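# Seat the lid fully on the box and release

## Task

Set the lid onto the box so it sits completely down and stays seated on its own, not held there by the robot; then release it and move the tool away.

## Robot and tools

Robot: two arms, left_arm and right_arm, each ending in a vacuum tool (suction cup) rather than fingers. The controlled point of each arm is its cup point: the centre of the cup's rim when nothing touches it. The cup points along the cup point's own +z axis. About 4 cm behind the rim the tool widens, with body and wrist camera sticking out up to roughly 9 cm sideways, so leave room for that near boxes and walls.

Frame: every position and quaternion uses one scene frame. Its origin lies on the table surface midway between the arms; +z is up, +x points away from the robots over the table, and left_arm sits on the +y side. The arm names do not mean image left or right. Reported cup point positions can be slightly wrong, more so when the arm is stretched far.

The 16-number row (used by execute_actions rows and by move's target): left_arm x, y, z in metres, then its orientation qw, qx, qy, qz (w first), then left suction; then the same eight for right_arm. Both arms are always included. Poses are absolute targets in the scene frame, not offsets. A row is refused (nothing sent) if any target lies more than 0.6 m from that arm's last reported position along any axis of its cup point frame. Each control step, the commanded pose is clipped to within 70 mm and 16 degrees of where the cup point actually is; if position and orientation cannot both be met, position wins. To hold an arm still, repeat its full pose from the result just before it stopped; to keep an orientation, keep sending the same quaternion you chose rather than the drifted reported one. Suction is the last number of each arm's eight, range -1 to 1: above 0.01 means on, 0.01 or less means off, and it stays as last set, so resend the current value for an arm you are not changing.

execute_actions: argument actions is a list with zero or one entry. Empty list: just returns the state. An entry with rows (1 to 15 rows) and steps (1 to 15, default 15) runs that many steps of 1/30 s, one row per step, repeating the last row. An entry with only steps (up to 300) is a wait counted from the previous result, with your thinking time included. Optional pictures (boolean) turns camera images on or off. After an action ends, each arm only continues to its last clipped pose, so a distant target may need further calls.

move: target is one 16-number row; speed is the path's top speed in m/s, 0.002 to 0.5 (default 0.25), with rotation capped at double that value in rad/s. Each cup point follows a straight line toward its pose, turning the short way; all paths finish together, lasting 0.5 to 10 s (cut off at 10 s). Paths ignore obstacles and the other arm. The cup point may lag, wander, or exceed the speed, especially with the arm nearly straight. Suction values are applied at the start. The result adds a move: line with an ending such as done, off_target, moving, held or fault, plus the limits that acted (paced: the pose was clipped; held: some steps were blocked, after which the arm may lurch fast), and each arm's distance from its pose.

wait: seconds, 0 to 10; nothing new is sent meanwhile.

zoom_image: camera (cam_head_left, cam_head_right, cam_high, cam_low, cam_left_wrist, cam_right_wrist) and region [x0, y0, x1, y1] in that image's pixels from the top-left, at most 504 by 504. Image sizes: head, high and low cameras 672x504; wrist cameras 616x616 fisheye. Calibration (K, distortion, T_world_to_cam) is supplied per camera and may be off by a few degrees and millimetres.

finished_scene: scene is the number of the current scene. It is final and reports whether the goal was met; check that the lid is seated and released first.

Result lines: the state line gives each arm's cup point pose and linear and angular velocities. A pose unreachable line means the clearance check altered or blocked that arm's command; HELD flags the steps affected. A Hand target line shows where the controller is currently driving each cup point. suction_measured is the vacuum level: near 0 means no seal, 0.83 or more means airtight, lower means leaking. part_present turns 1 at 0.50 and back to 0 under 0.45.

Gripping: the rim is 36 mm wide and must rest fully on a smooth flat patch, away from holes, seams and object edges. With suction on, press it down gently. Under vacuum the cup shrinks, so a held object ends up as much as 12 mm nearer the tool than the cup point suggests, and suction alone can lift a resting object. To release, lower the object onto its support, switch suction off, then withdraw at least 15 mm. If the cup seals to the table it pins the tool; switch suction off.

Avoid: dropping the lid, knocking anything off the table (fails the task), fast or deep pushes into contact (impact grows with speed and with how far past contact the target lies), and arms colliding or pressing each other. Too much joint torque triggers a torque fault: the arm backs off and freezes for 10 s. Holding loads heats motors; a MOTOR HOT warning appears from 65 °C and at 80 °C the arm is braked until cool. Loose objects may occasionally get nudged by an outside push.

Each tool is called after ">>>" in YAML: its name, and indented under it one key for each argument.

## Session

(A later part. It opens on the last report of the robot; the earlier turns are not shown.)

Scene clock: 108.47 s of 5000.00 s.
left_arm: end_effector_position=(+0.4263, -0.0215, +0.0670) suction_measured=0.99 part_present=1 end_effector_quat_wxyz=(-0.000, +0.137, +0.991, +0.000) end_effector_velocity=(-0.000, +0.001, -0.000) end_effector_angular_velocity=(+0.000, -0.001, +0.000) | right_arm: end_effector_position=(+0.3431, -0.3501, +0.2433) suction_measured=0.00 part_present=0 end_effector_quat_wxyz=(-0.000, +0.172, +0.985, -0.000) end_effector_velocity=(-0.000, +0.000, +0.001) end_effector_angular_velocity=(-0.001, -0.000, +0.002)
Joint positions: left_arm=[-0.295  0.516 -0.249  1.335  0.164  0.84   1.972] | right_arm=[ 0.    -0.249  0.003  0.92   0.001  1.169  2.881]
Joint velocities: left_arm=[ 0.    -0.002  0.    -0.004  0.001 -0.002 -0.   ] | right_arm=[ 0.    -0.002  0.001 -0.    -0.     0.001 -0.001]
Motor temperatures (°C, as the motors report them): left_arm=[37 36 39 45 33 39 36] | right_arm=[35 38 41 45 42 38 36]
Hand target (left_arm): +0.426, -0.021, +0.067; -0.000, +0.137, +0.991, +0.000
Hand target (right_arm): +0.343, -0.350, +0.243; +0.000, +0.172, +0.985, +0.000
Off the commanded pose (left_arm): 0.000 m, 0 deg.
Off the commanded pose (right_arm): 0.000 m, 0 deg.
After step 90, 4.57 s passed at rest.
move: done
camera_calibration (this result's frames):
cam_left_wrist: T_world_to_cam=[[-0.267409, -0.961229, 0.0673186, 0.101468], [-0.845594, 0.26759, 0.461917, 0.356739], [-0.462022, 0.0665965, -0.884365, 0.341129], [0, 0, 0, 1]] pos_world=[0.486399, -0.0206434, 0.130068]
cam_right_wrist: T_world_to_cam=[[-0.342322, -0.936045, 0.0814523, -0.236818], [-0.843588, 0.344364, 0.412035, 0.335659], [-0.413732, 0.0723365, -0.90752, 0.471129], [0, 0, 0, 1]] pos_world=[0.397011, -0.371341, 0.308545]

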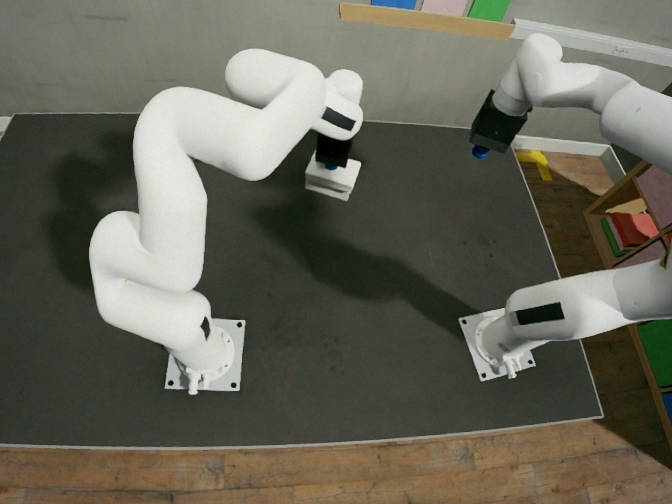

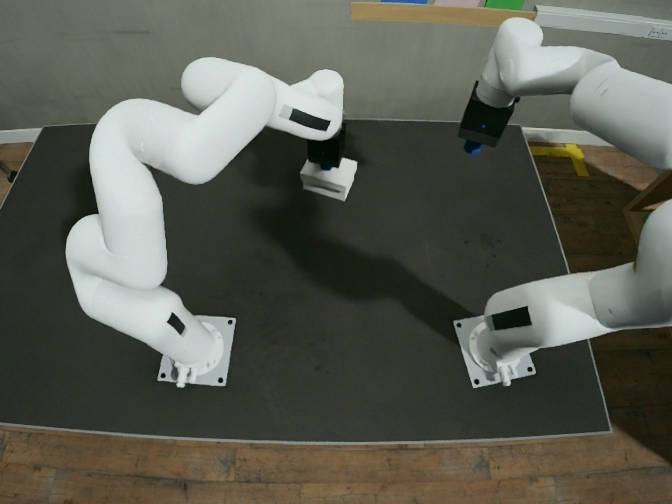

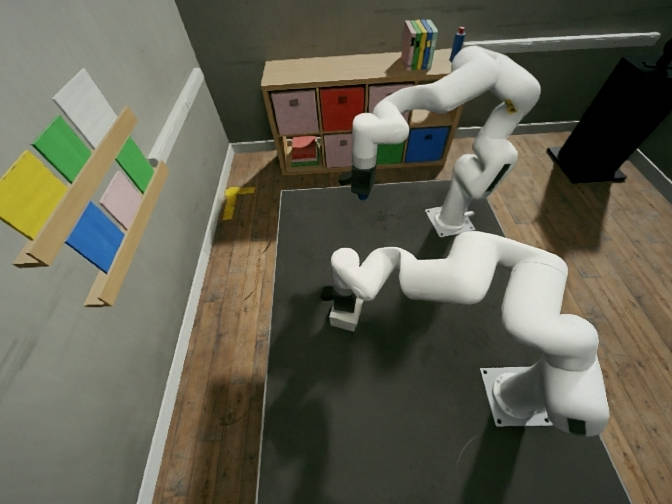

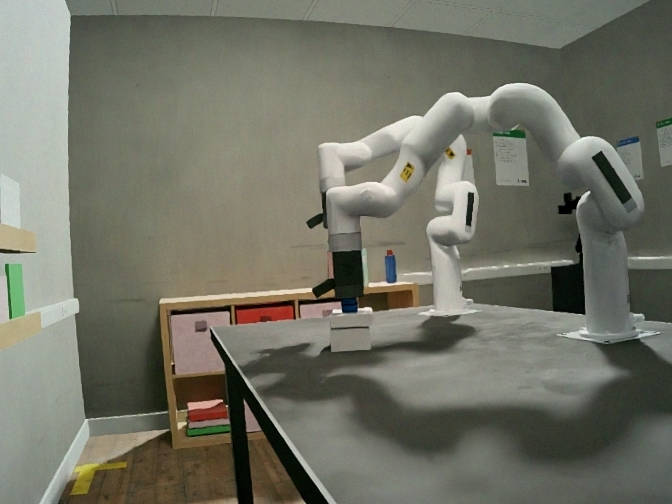

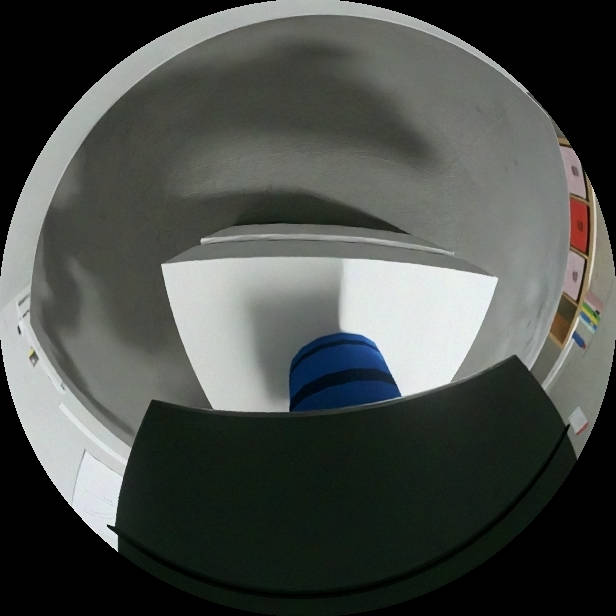

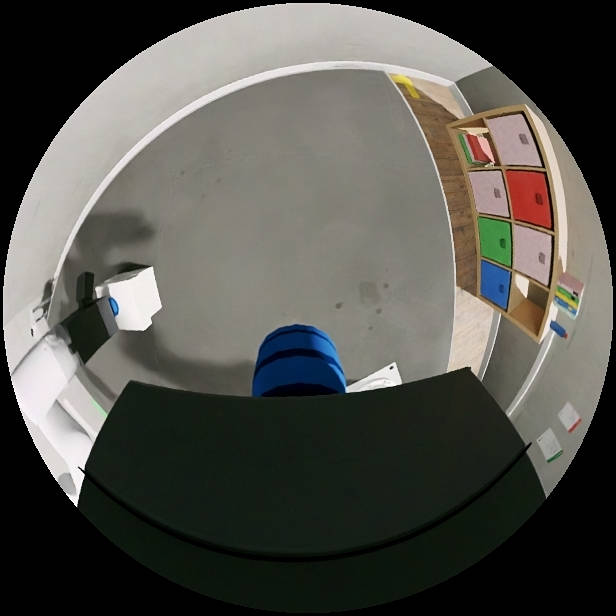

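>>> move:
  target: [0.4298,-0.0210,0.067,0,0.1400,0.9901,0,1,0.3431,-0.3501,0.2433,0,0.172,0.985,0,0]
  speed: 0.01

>>> move:
  target: [0.4298,-0.0210,0.060,0,0.1400,0.9901,0,1,0.3431,-0.3501,0.2433,0,0.172,0.985,0,0]
  speed: 0.01

>>> zoom_image:
  camera: "cam_low"
  region: [295,280,405,365]

Scene clock: 115.17 s of 5000.00 s.
left_arm: end_effector_position=(+0.4298, -0.0210, +0.0670) suction_measured=0.99 part_present=1 end_effector_quat_wxyz=(+0.000, +0.140, +0.990, +0.000) end_effector_velocity=(+0.001, +0.000, +0.000) end_effector_angular_velocity=(-0.000, -0.000, -0.000) | right_arm: end_effector_position=(+0.3431, -0.3501, +0.2433) suction_measured=0.00 part_present=0 end_effector_quat_wxyz=(+0.000, +0.172, +0.985, -0.000) end_effector_velocity=(+0.000, -0.001, +0.000) end_effector_angular_velocity=(+0.000, -0.002, -0.001)
Joint positions: left_arm=[-0.292  0.524 -0.249  1.348  0.165  0.845  1.981] | right_arm=[ 0.    -0.249  0.003  0.92   0.001  1.169  2.881]
Joint velocities: left_arm=[ 0.001  0.001  0.     0.003 -0.     0.001  0.002] | right_arm=[-0.    -0.001 -0.002 -0.    -0.001 -0.001 -0.   ]
Motor temperatures (°C, as the motors report them): left_arm=[37 36 39 45 33 40 36] | right_arm=[35 38 41 45 42 38 36]
Hand target (left_arm): +0.430, -0.021, +0.067; +0.000, +0.140, +0.990, -0.000
Hand target (right_arm): +0.343, -0.350, +0.243; +0.000, +0.172, +0.985, -0.000
Off the commanded pose (left_arm): 0.000 m, 0 deg.
Off the commanded pose (right_arm): 0.000 m, 0 deg.
After step 90, 3.00 s passed at rest.
move: done
camera_calibration (this result's frames):
cam_left_wrist: T_world_to_cam=[[-0.2723, -0.959856, 0.0673074, 0.105079], [-0.84423, 0.271888, 0.461901, 0.359088], [-0.461658, 0.0689524, -0.884374, 0.342582], [0, 0, 0, 1]] pos_world=[0.489921, -0.0203932, 0.130035]
cam_right_wrist: T_world_to_cam=[[-0.342323, -0.936045, 0.0814521, -0.236818], [-0.843588, 0.344364, 0.412035, 0.335659], [-0.413732, 0.0723368, -0.90752, 0.471129], [0, 0, 0, 1]] pos_world=[0.397011, -0.371341, 0.308545]

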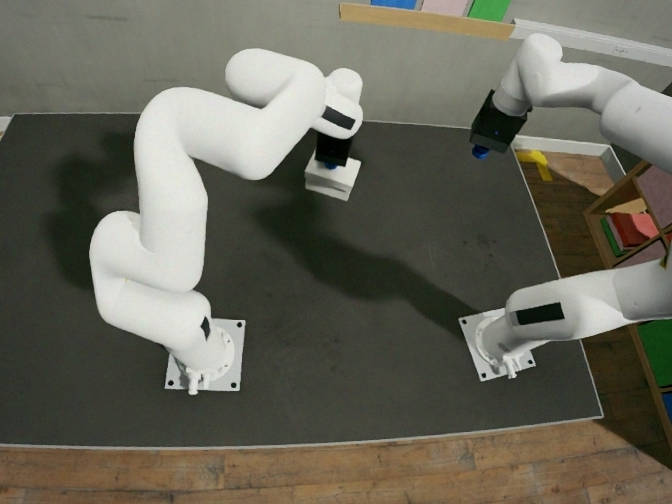

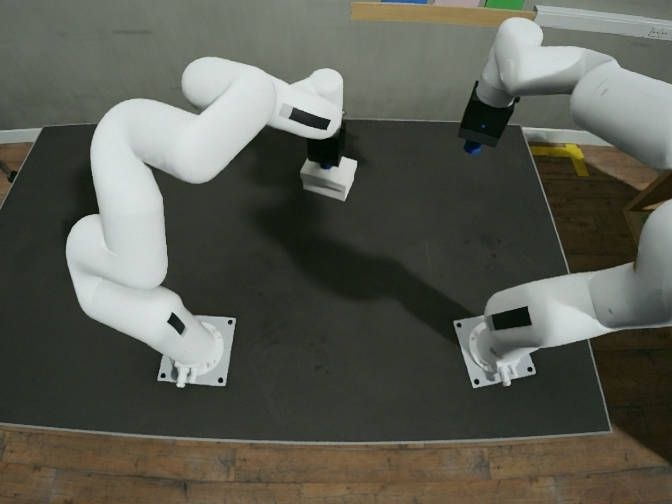

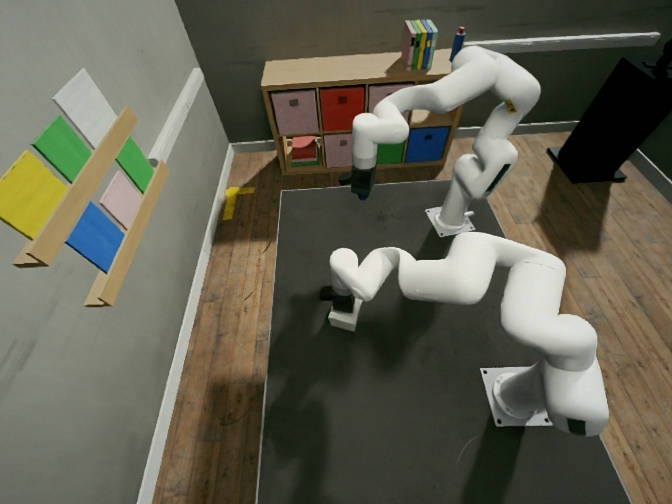

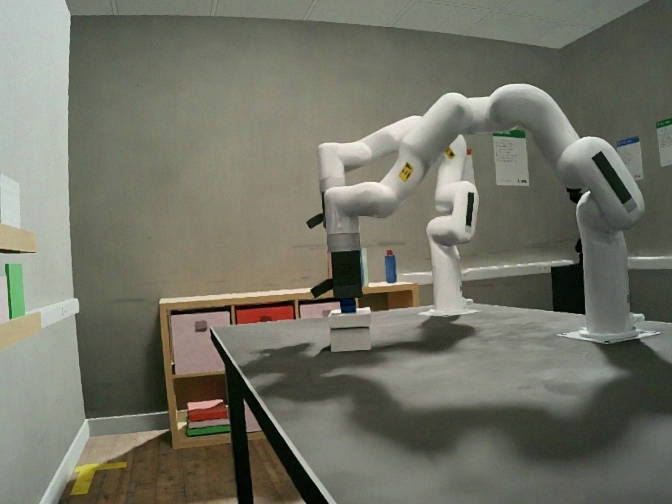

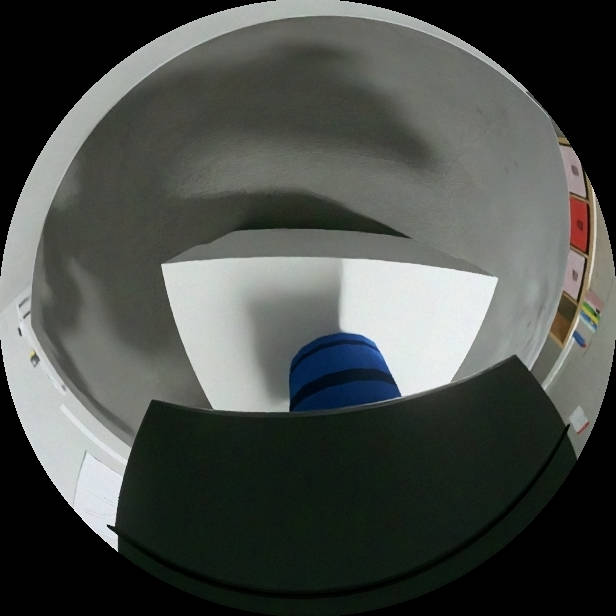

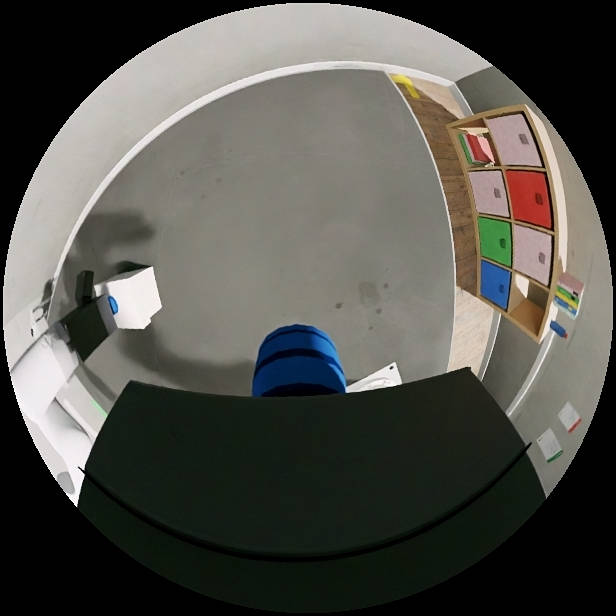

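Scene clock: 116.17 s of 5000.00 s.
left_arm: end_effector_position=(+0.4301, -0.0217, +0.0607) suction_measured=0.99 part_present=1 end_effector_quat_wxyz=(+0.001, +0.140, +0.990, -0.000) end_effector_velocity=(-0.001, -0.001, -0.001) end_effector_angular_velocity=(-0.000, +0.002, -0.002) | right_arm: end_effector_position=(+0.3431, -0.3501, +0.2433) suction_measured=0.00 part_present=0 end_effector_quat_wxyz=(+0.000, +0.172, +0.985, -0.000) end_effector_velocity=(+0.000, -0.000, +0.000) end_effector_angular_velocity=(+0.002, +0.000, -0.000)
Joint positions: left_arm=[-0.294  0.535 -0.247  1.346  0.17   0.829  1.978] | right_arm=[ 0.    -0.249  0.003  0.92   0.001  1.169  2.881]
Joint velocities: left_arm=[ 0.     0.001 -0.002 -0.001 -0.     0.    -0.   ] | right_arm=[-0.     0.    -0.001  0.     0.002 -0.    -0.001]
Motor temperatures (°C, as the motors report them): left_arm=[37 36 39 45 33 40 36] | right_arm=[35 38 41 46 42 38 36]
Hand target (left_arm): +0.430, -0.021, +0.060; +0.000, +0.140, +0.990, +0.000
Hand target (right_arm): +0.343, -0.350, +0.243; -0.000, +0.172, +0.985, -0.000
Off the commanded pose (left_arm): 0.001 m, 0 deg.
Off the commanded pose (right_arm): 0.000 m, 0 deg.
move: done
camera_calibration (this result's frames):
cam_left_wrist: T_world_to_cam=[[-0.273178, -0.959559, 0.0679703, 0.105272], [-0.844744, 0.273093, 0.460247, 0.362831], [-0.460196, 0.0683117, -0.885185, 0.336632], [0, 0, 0, 1]] pos_world=[0.490174, -0.0210676, 0.123835]
cam_right_wrist: T_world_to_cam=[[-0.342322, -0.936045, 0.0814521, -0.236818], [-0.843588, 0.344364, 0.412035, 0.335659], [-0.413732, 0.0723366, -0.90752, 0.471129], [0, 0, 0, 1]] pos_world=[0.397011, -0.371341, 0.308545]

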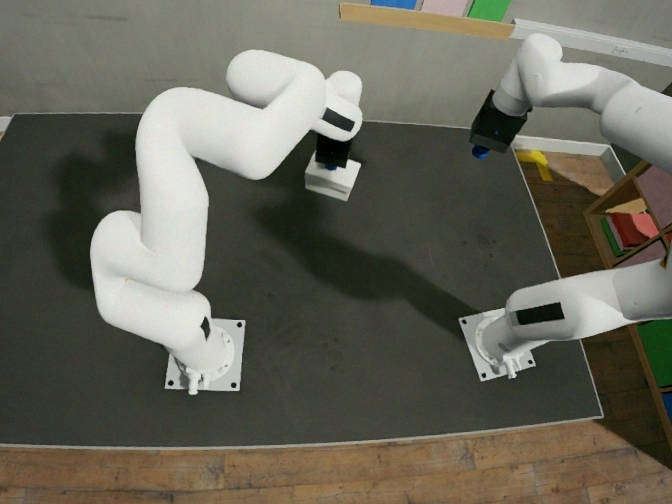

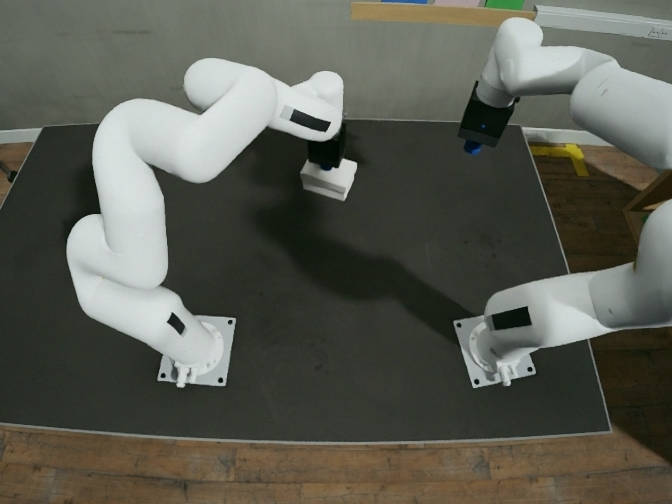

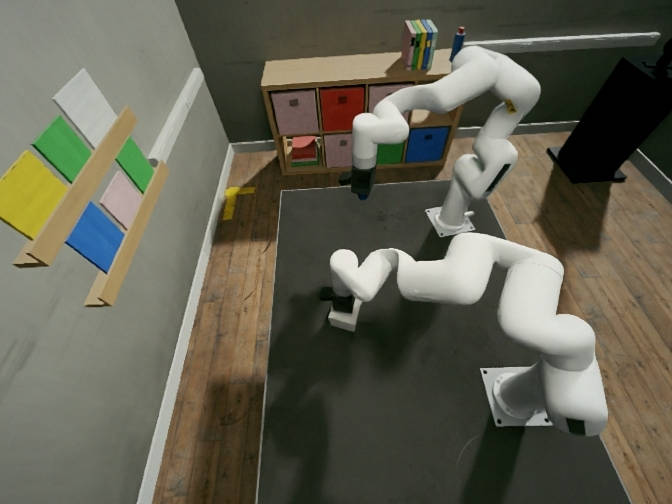

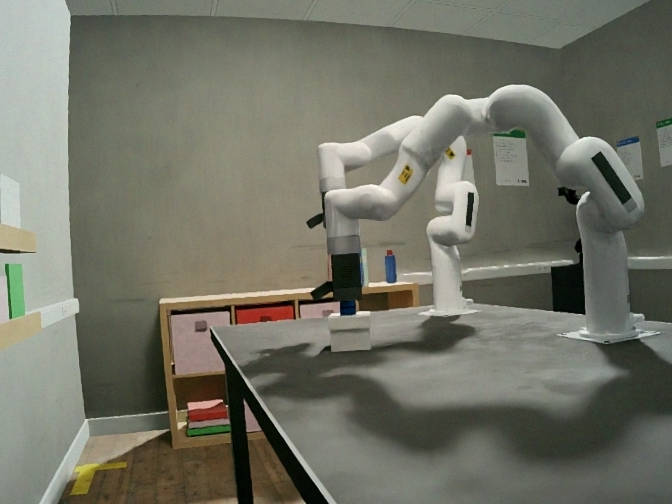

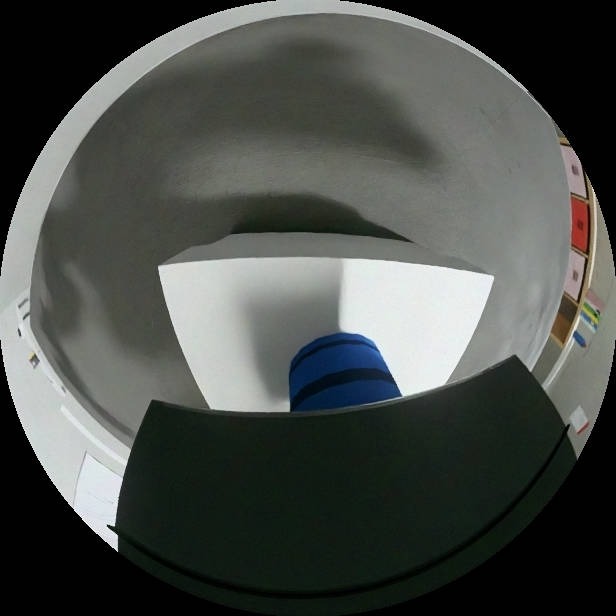

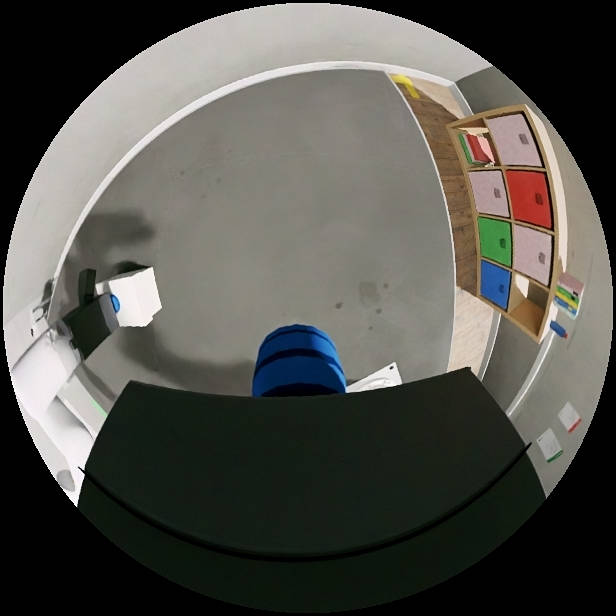

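Region (295, 280, 405, 365) of cam_low's 672x504 image, scaled by 4.582, with more detail than that image has; it fills the top 389 rows of this view, and the rest is white.

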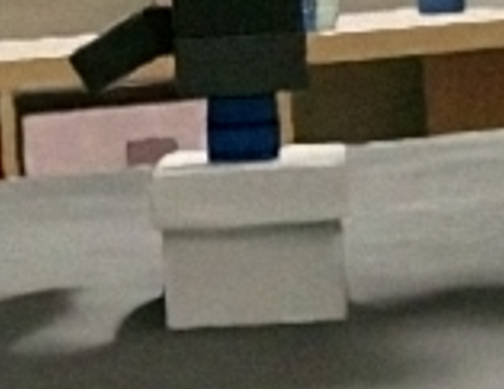

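>>> move:
  target: [0.4298,-0.0210,0.069,0,0.1400,0.9901,0,1,0.3431,-0.3501,0.2433,0,0.172,0.985,0,0]
  speed: 0.02

>>> move:
  target: [0.4245,-0.0195,0.0665,0,0.1400,0.9901,0,1,0.3431,-0.3501,0.2433,0,0.172,0.985,0,0]
  speed: 0.01

>>> zoom_image:
  camera: "cam_left_wrist"
  region: [150,210,330,290]

>>> zoom_image:
  camera: "cam_left_wrist"
  region: [330,210,510,290]

>>> zoom_image:
  camera: "cam_low"
  region: [295,280,405,365]

Scene clock: 121.87 s of 5000.00 s.
left_arm: end_effector_position=(+0.4297, -0.0209, +0.0687) suction_measured=0.99 part_present=1 end_effector_quat_wxyz=(-0.000, +0.140, +0.990, +0.000) end_effector_velocity=(-0.000, -0.001, +0.000) end_effector_angular_velocity=(+0.000, -0.001, -0.002) | right_arm: end_effector_position=(+0.3431, -0.3501, +0.2433) suction_measured=0.00 part_present=0 end_effector_quat_wxyz=(-0.000, +0.172, +0.985, -0.000) end_effector_velocity=(+0.000, +0.000, +0.000) end_effector_angular_velocity=(+0.000, -0.001, -0.000)
Joint positions: left_arm=[-0.292  0.521 -0.249  1.349  0.164  0.849  1.981] | right_arm=[ 0.    -0.249  0.003  0.92   0.001  1.169  2.881]
Joint velocities: left_arm=[-0.    -0.001 -0.001  0.     0.001  0.001  0.   ] | right_arm=[-0.    -0.001  0.     0.     0.    -0.001  0.   ]
Motor temperatures (°C, as the motors report them): left_arm=[37 36 39 45 33 39 36] | right_arm=[35 38 41 46 42 38 36]
Hand target (left_arm): +0.430, -0.021, +0.069; -0.000, +0.140, +0.990, -0.000
Hand target (right_arm): +0.343, -0.350, +0.243; +0.000, +0.172, +0.985, -0.000
Off the commanded pose (left_arm): 0.000 m, 0 deg.
Off the commanded pose (right_arm): 0.000 m, 0 deg.
After step 90, 1.93 s passed at rest.
move: done
camera_calibration (this result's frames):
cam_left_wrist: T_world_to_cam=[[-0.272361, -0.959846, 0.0671951, 0.105055], [-0.843938, 0.271847, 0.462459, 0.358004], [-0.462156, 0.0692475, -0.884091, 0.344251], [0, 0, 0, 1]] pos_world=[0.489844, -0.0203238, 0.131727]
cam_right_wrist: T_world_to_cam=[[-0.342322, -0.936045, 0.0814522, -0.236818], [-0.843588, 0.344364, 0.412035, 0.335659], [-0.413732, 0.0723365, -0.90752, 0.471129], [0, 0, 0, 1]] pos_world=[0.397011, -0.371341, 0.308545]

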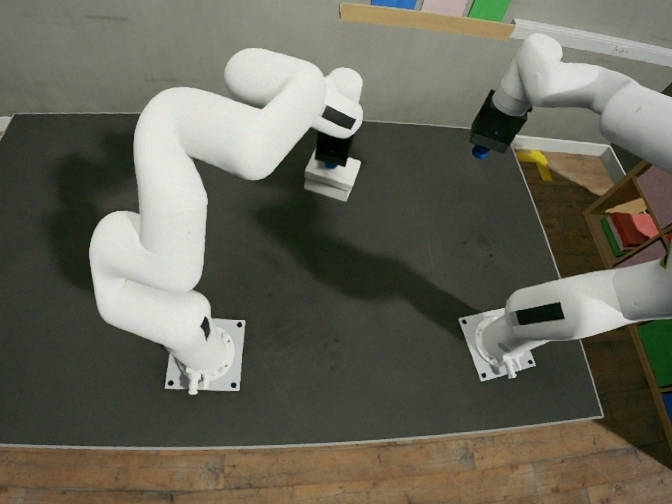

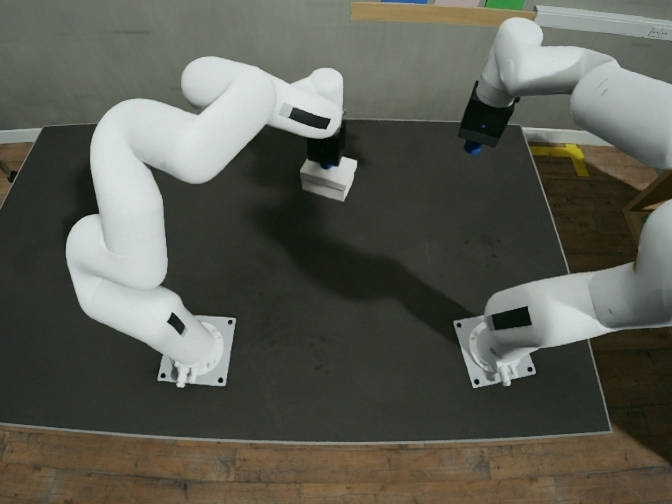

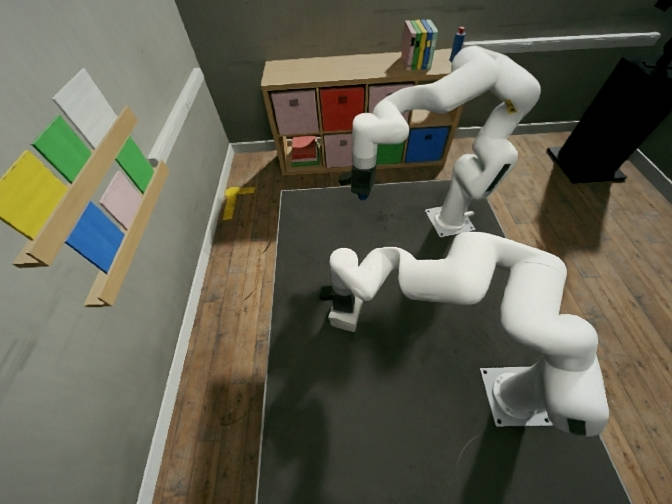

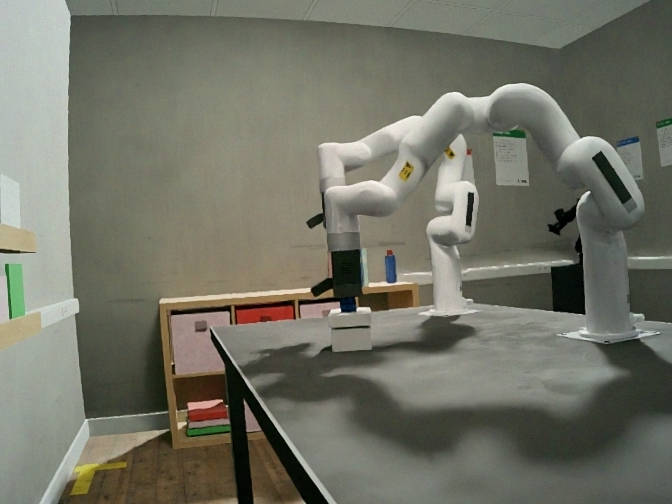

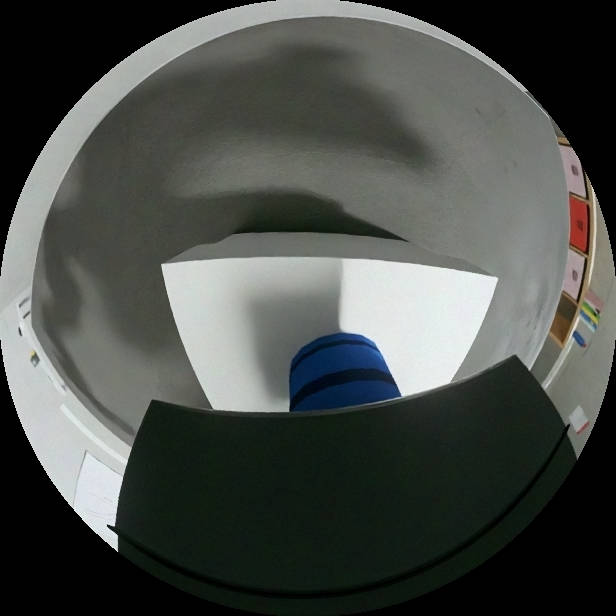

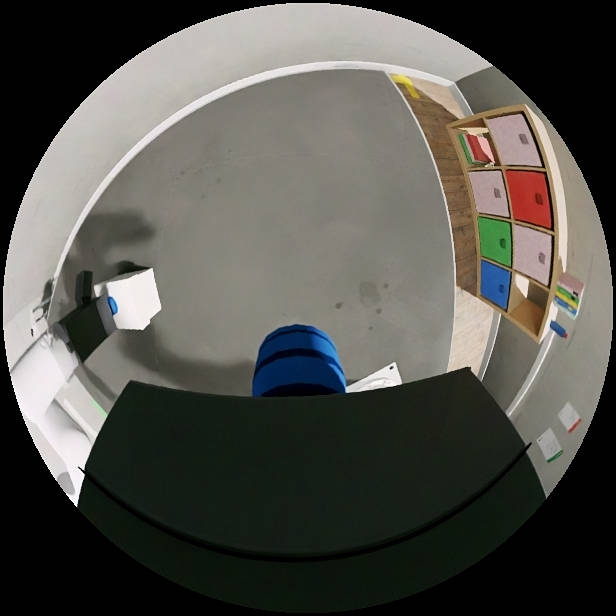

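Scene clock: 122.67 s of 5000.00 s.
left_arm: end_effector_position=(+0.4245, -0.0195, +0.0665) suction_measured=0.99 part_present=1 end_effector_quat_wxyz=(-0.000, +0.140, +0.990, +0.000) end_effector_velocity=(+0.000, +0.000, +0.000) end_effector_angular_velocity=(-0.002, -0.002, +0.002) | right_arm: end_effector_position=(+0.3431, -0.3501, +0.2433) suction_measured=0.00 part_present=0 end_effector_quat_wxyz=(-0.000, +0.172, +0.985, -0.000) end_effector_velocity=(-0.000, -0.001, -0.000) end_effector_angular_velocity=(-0.000, +0.001, -0.000)
Joint positions: left_arm=[-0.291  0.509 -0.25   1.323  0.164  0.834  1.978] | right_arm=[ 0.    -0.249  0.003  0.92   0.001  1.169  2.881]
Joint velocities: left_arm=[ 0.001 -0.002  0.    -0.003 -0.001 -0.004 -0.   ] | right_arm=[ 0.     0.001 -0.002  0.    -0.     0.001 -0.001]
Motor temperatures (°C, as the motors report them): left_arm=[37 36 39 45 33 39 36] | right_arm=[35 38 41 46 42 38 36]
Hand target (left_arm): +0.425, -0.019, +0.067; -0.000, +0.140, +0.990, +0.000
Hand target (right_arm): +0.343, -0.350, +0.243; +0.000, +0.172, +0.985, -0.000
Off the commanded pose (left_arm): 0.000 m, 0 deg.
Off the commanded pose (right_arm): 0.000 m, 0 deg.
move: done
camera_calibration (this result's frames):
cam_left_wrist: T_world_to_cam=[[-0.272452, -0.959813, 0.0673001, 0.105147], [-0.844154, 0.272013, 0.461967, 0.354459], [-0.461708, 0.0690522, -0.88434, 0.339685], [0, 0, 0, 1]] pos_world=[0.484701, -0.0189527, 0.129572]
cam_right_wrist: T_world_to_cam=[[-0.342323, -0.936045, 0.0814522, -0.236818], [-0.843588, 0.344364, 0.412035, 0.335659], [-0.413732, 0.0723367, -0.90752, 0.471129], [0, 0, 0, 1]] pos_world=[0.397011, -0.371341, 0.308545]

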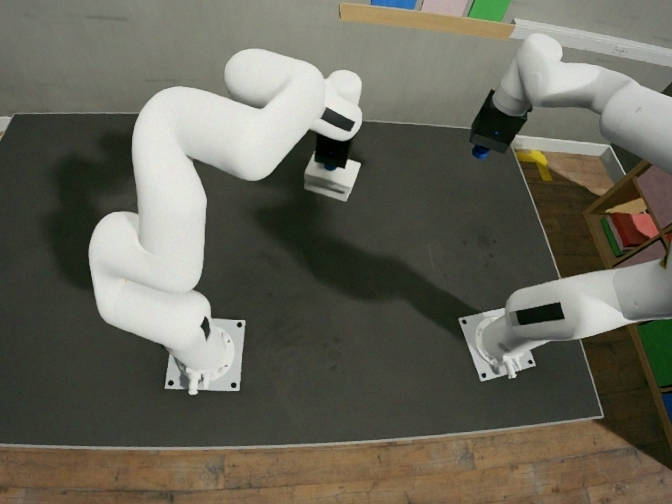

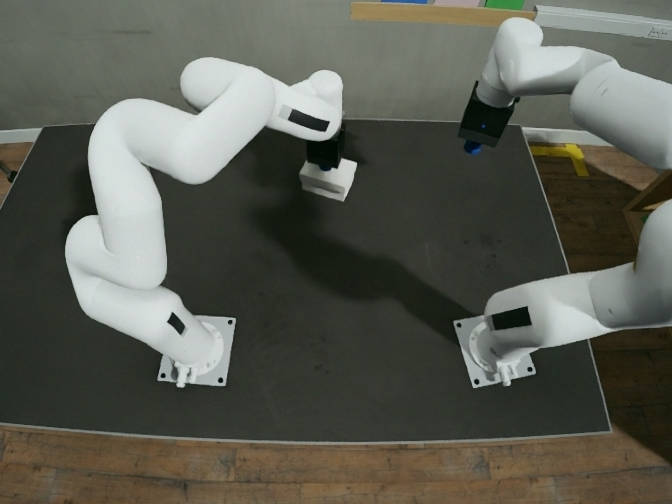

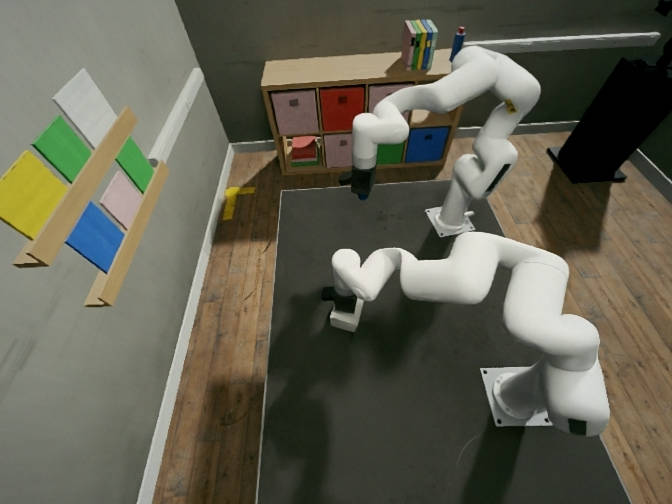

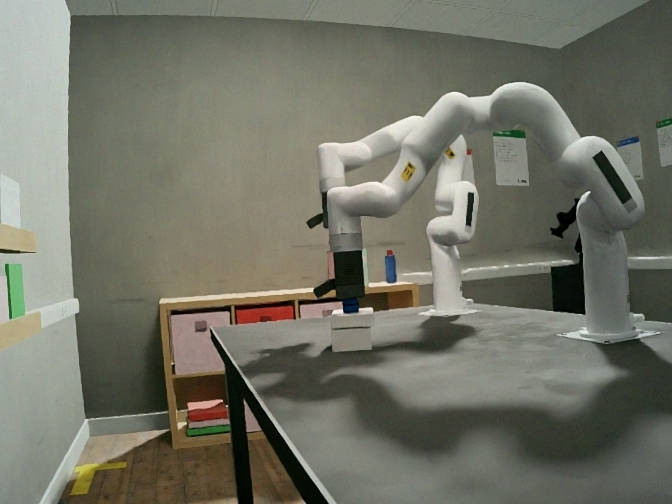

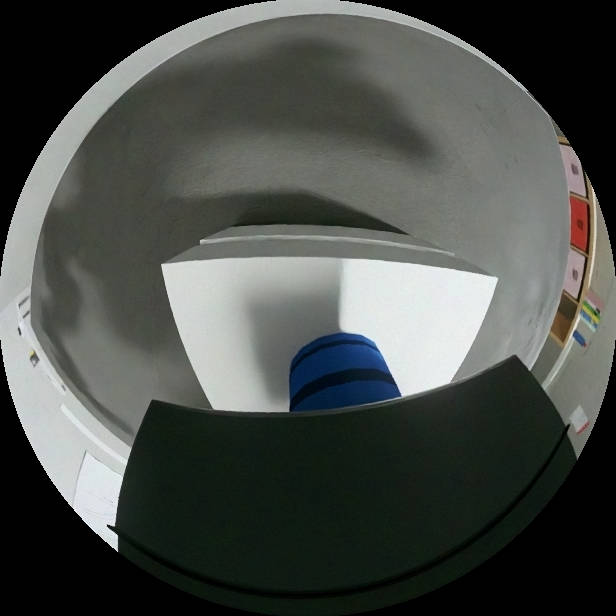

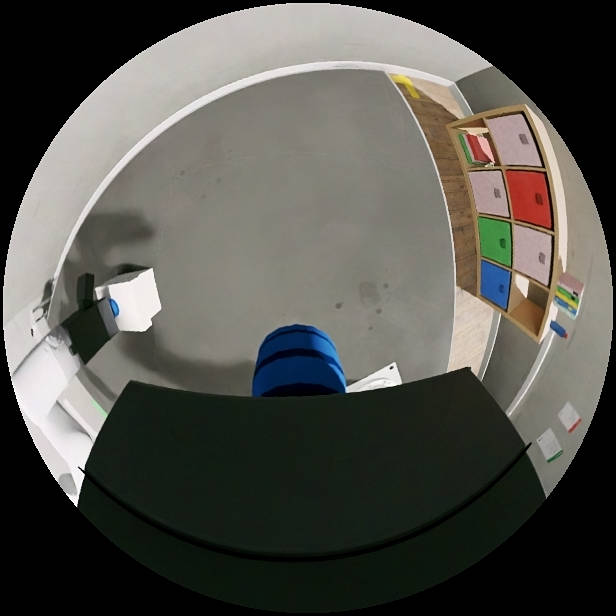

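Region (150, 210, 330, 290) of cam_left_wrist's 616x616 image, scaled by 2.800, with more detail than that image has.

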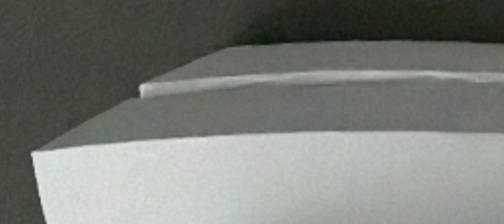

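Region (330, 210, 510, 290) of cam_left_wrist's 616x616 image, scaled by 2.800, with more detail than that image has.

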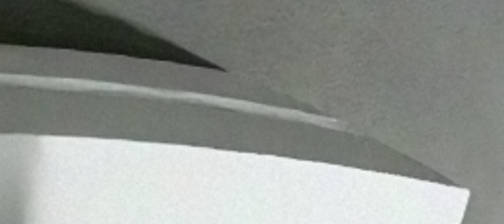

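Region (295, 280, 405, 365) of cam_low's 672x504 image, scaled by 4.582, with more detail than that image has; it fills the top 389 rows of this view, and the rest is white.

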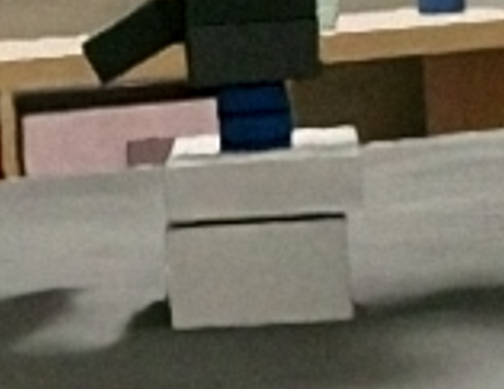

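>>> move:
  target: [0.4252,-0.0171,0.0665,0,0.1452,0.9894,0,1,0.3431,-0.3501,0.2433,0,0.172,0.985,0,0]
  speed: 0.01

>>> zoom_image:
  camera: "cam_left_wrist"
  region: [150,210,330,290]

>>> zoom_image:
  camera: "cam_left_wrist"
  region: [330,210,510,290]

>>> zoom_image:
  camera: "cam_low"
  region: [295,280,405,365]

Scene clock: 126.33 s of 5000.00 s.
left_arm: end_effector_position=(+0.4252, -0.0171, +0.0665) suction_measured=0.99 part_present=1 end_effector_quat_wxyz=(+0.000, +0.145, +0.989, +0.000) end_effector_velocity=(-0.001, -0.001, +0.000) end_effector_angular_velocity=(-0.001, +0.001, -0.004) | right_arm: end_effector_position=(+0.3431, -0.3501, +0.2433) suction_measured=0.00 part_present=0 end_effector_quat_wxyz=(+0.000, +0.172, +0.985, +0.000) end_effector_velocity=(+0.000, +0.000, -0.001) end_effector_angular_velocity=(-0.001, +0.001, +0.002)
Joint positions: left_arm=[-0.286  0.507 -0.252  1.32   0.164  0.833  1.992] | right_arm=[ 0.    -0.249  0.003  0.92   0.001  1.169  2.881]
Joint velocities: left_arm=[ 0.    -0.    -0.002 -0.001 -0.    -0.     0.003] | right_arm=[-0.     0.002  0.002 -0.    -0.    -0.001 -0.001]
Motor temperatures (°C, as the motors report them): left_arm=[37 36 39 45 33 39 36] | right_arm=[35 38 41 46 42 38 36]
Hand target (left_arm): +0.425, -0.017, +0.067; +0.000, +0.145, +0.989, -0.000
Hand target (right_arm): +0.343, -0.350, +0.243; -0.000, +0.172, +0.985, -0.000
Off the commanded pose (left_arm): 0.000 m, 0 deg.
Off the commanded pose (right_arm): 0.000 m, 0 deg.
move: done
camera_calibration (this result's frames):
cam_left_wrist: T_world_to_cam=[[-0.282291, -0.956965, 0.0672998, 0.111892], [-0.84135, 0.28067, 0.461903, 0.353341], [-0.460915, 0.0737684, -0.884373, 0.339552], [0, 0, 0, 1]] pos_world=[0.485374, -0.017144, 0.129551]
cam_right_wrist: T_world_to_cam=[[-0.342322, -0.936045, 0.0814521, -0.236818], [-0.843588, 0.344364, 0.412035, 0.335659], [-0.413732, 0.0723367, -0.90752, 0.471129], [0, 0, 0, 1]] pos_world=[0.397011, -0.371341, 0.308545]

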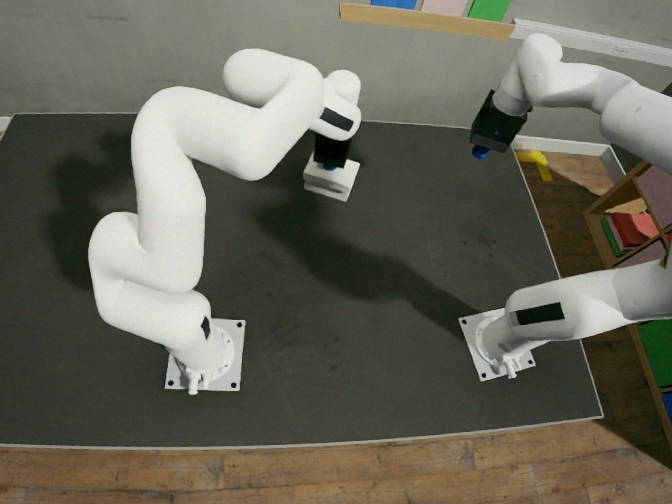

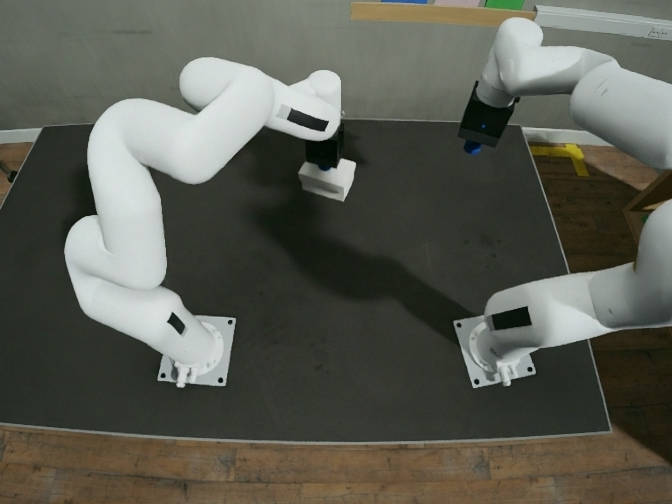

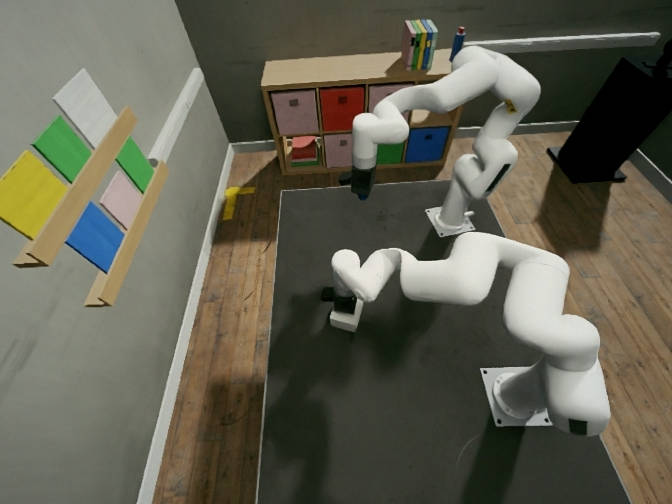

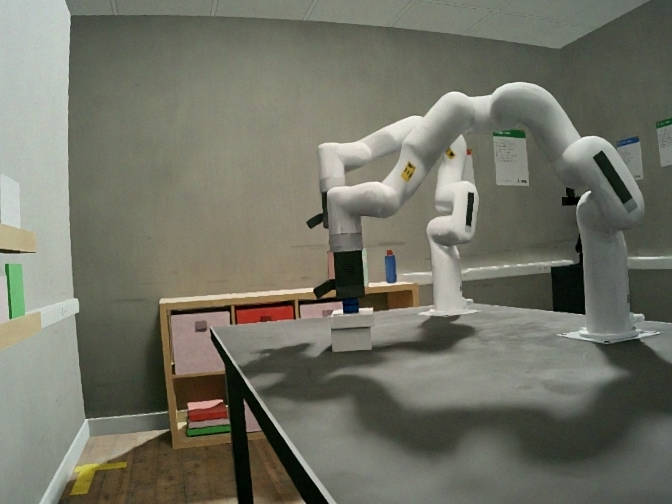

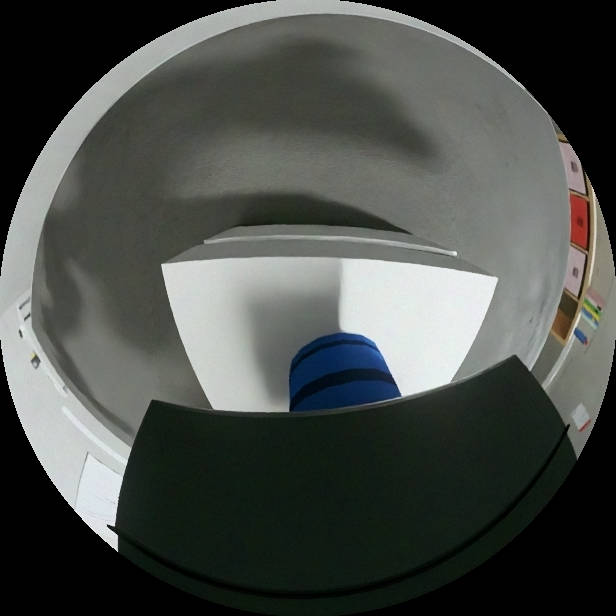

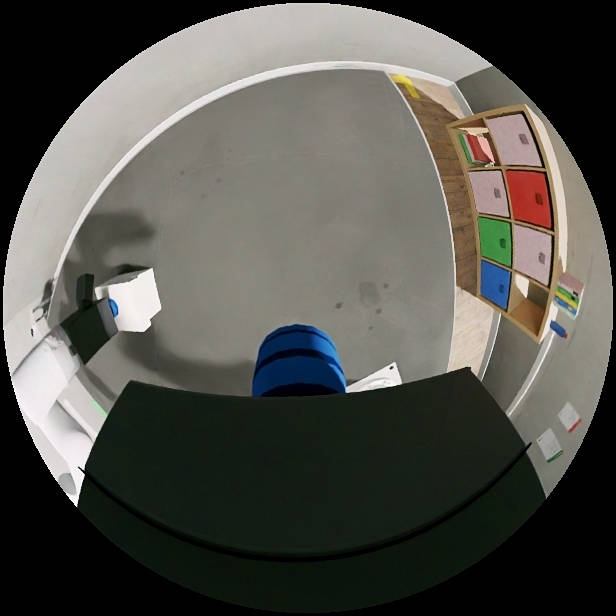

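Region (150, 210, 330, 290) of cam_left_wrist's 616x616 image, scaled by 2.800, with more detail than that image has.

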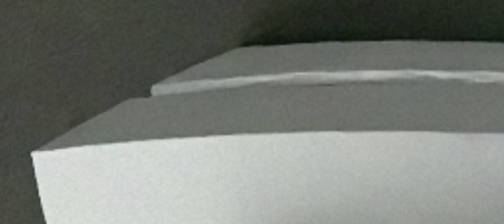

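Region (330, 210, 510, 290) of cam_left_wrist's 616x616 image, scaled by 2.800, with more detail than that image has.

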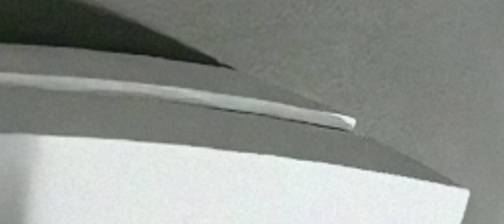

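Region (295, 280, 405, 365) of cam_low's 672x504 image, scaled by 4.582, with more detail than that image has; it fills the top 389 rows of this view, and the rest is white.

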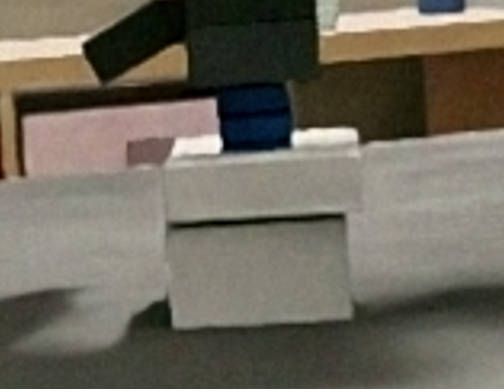

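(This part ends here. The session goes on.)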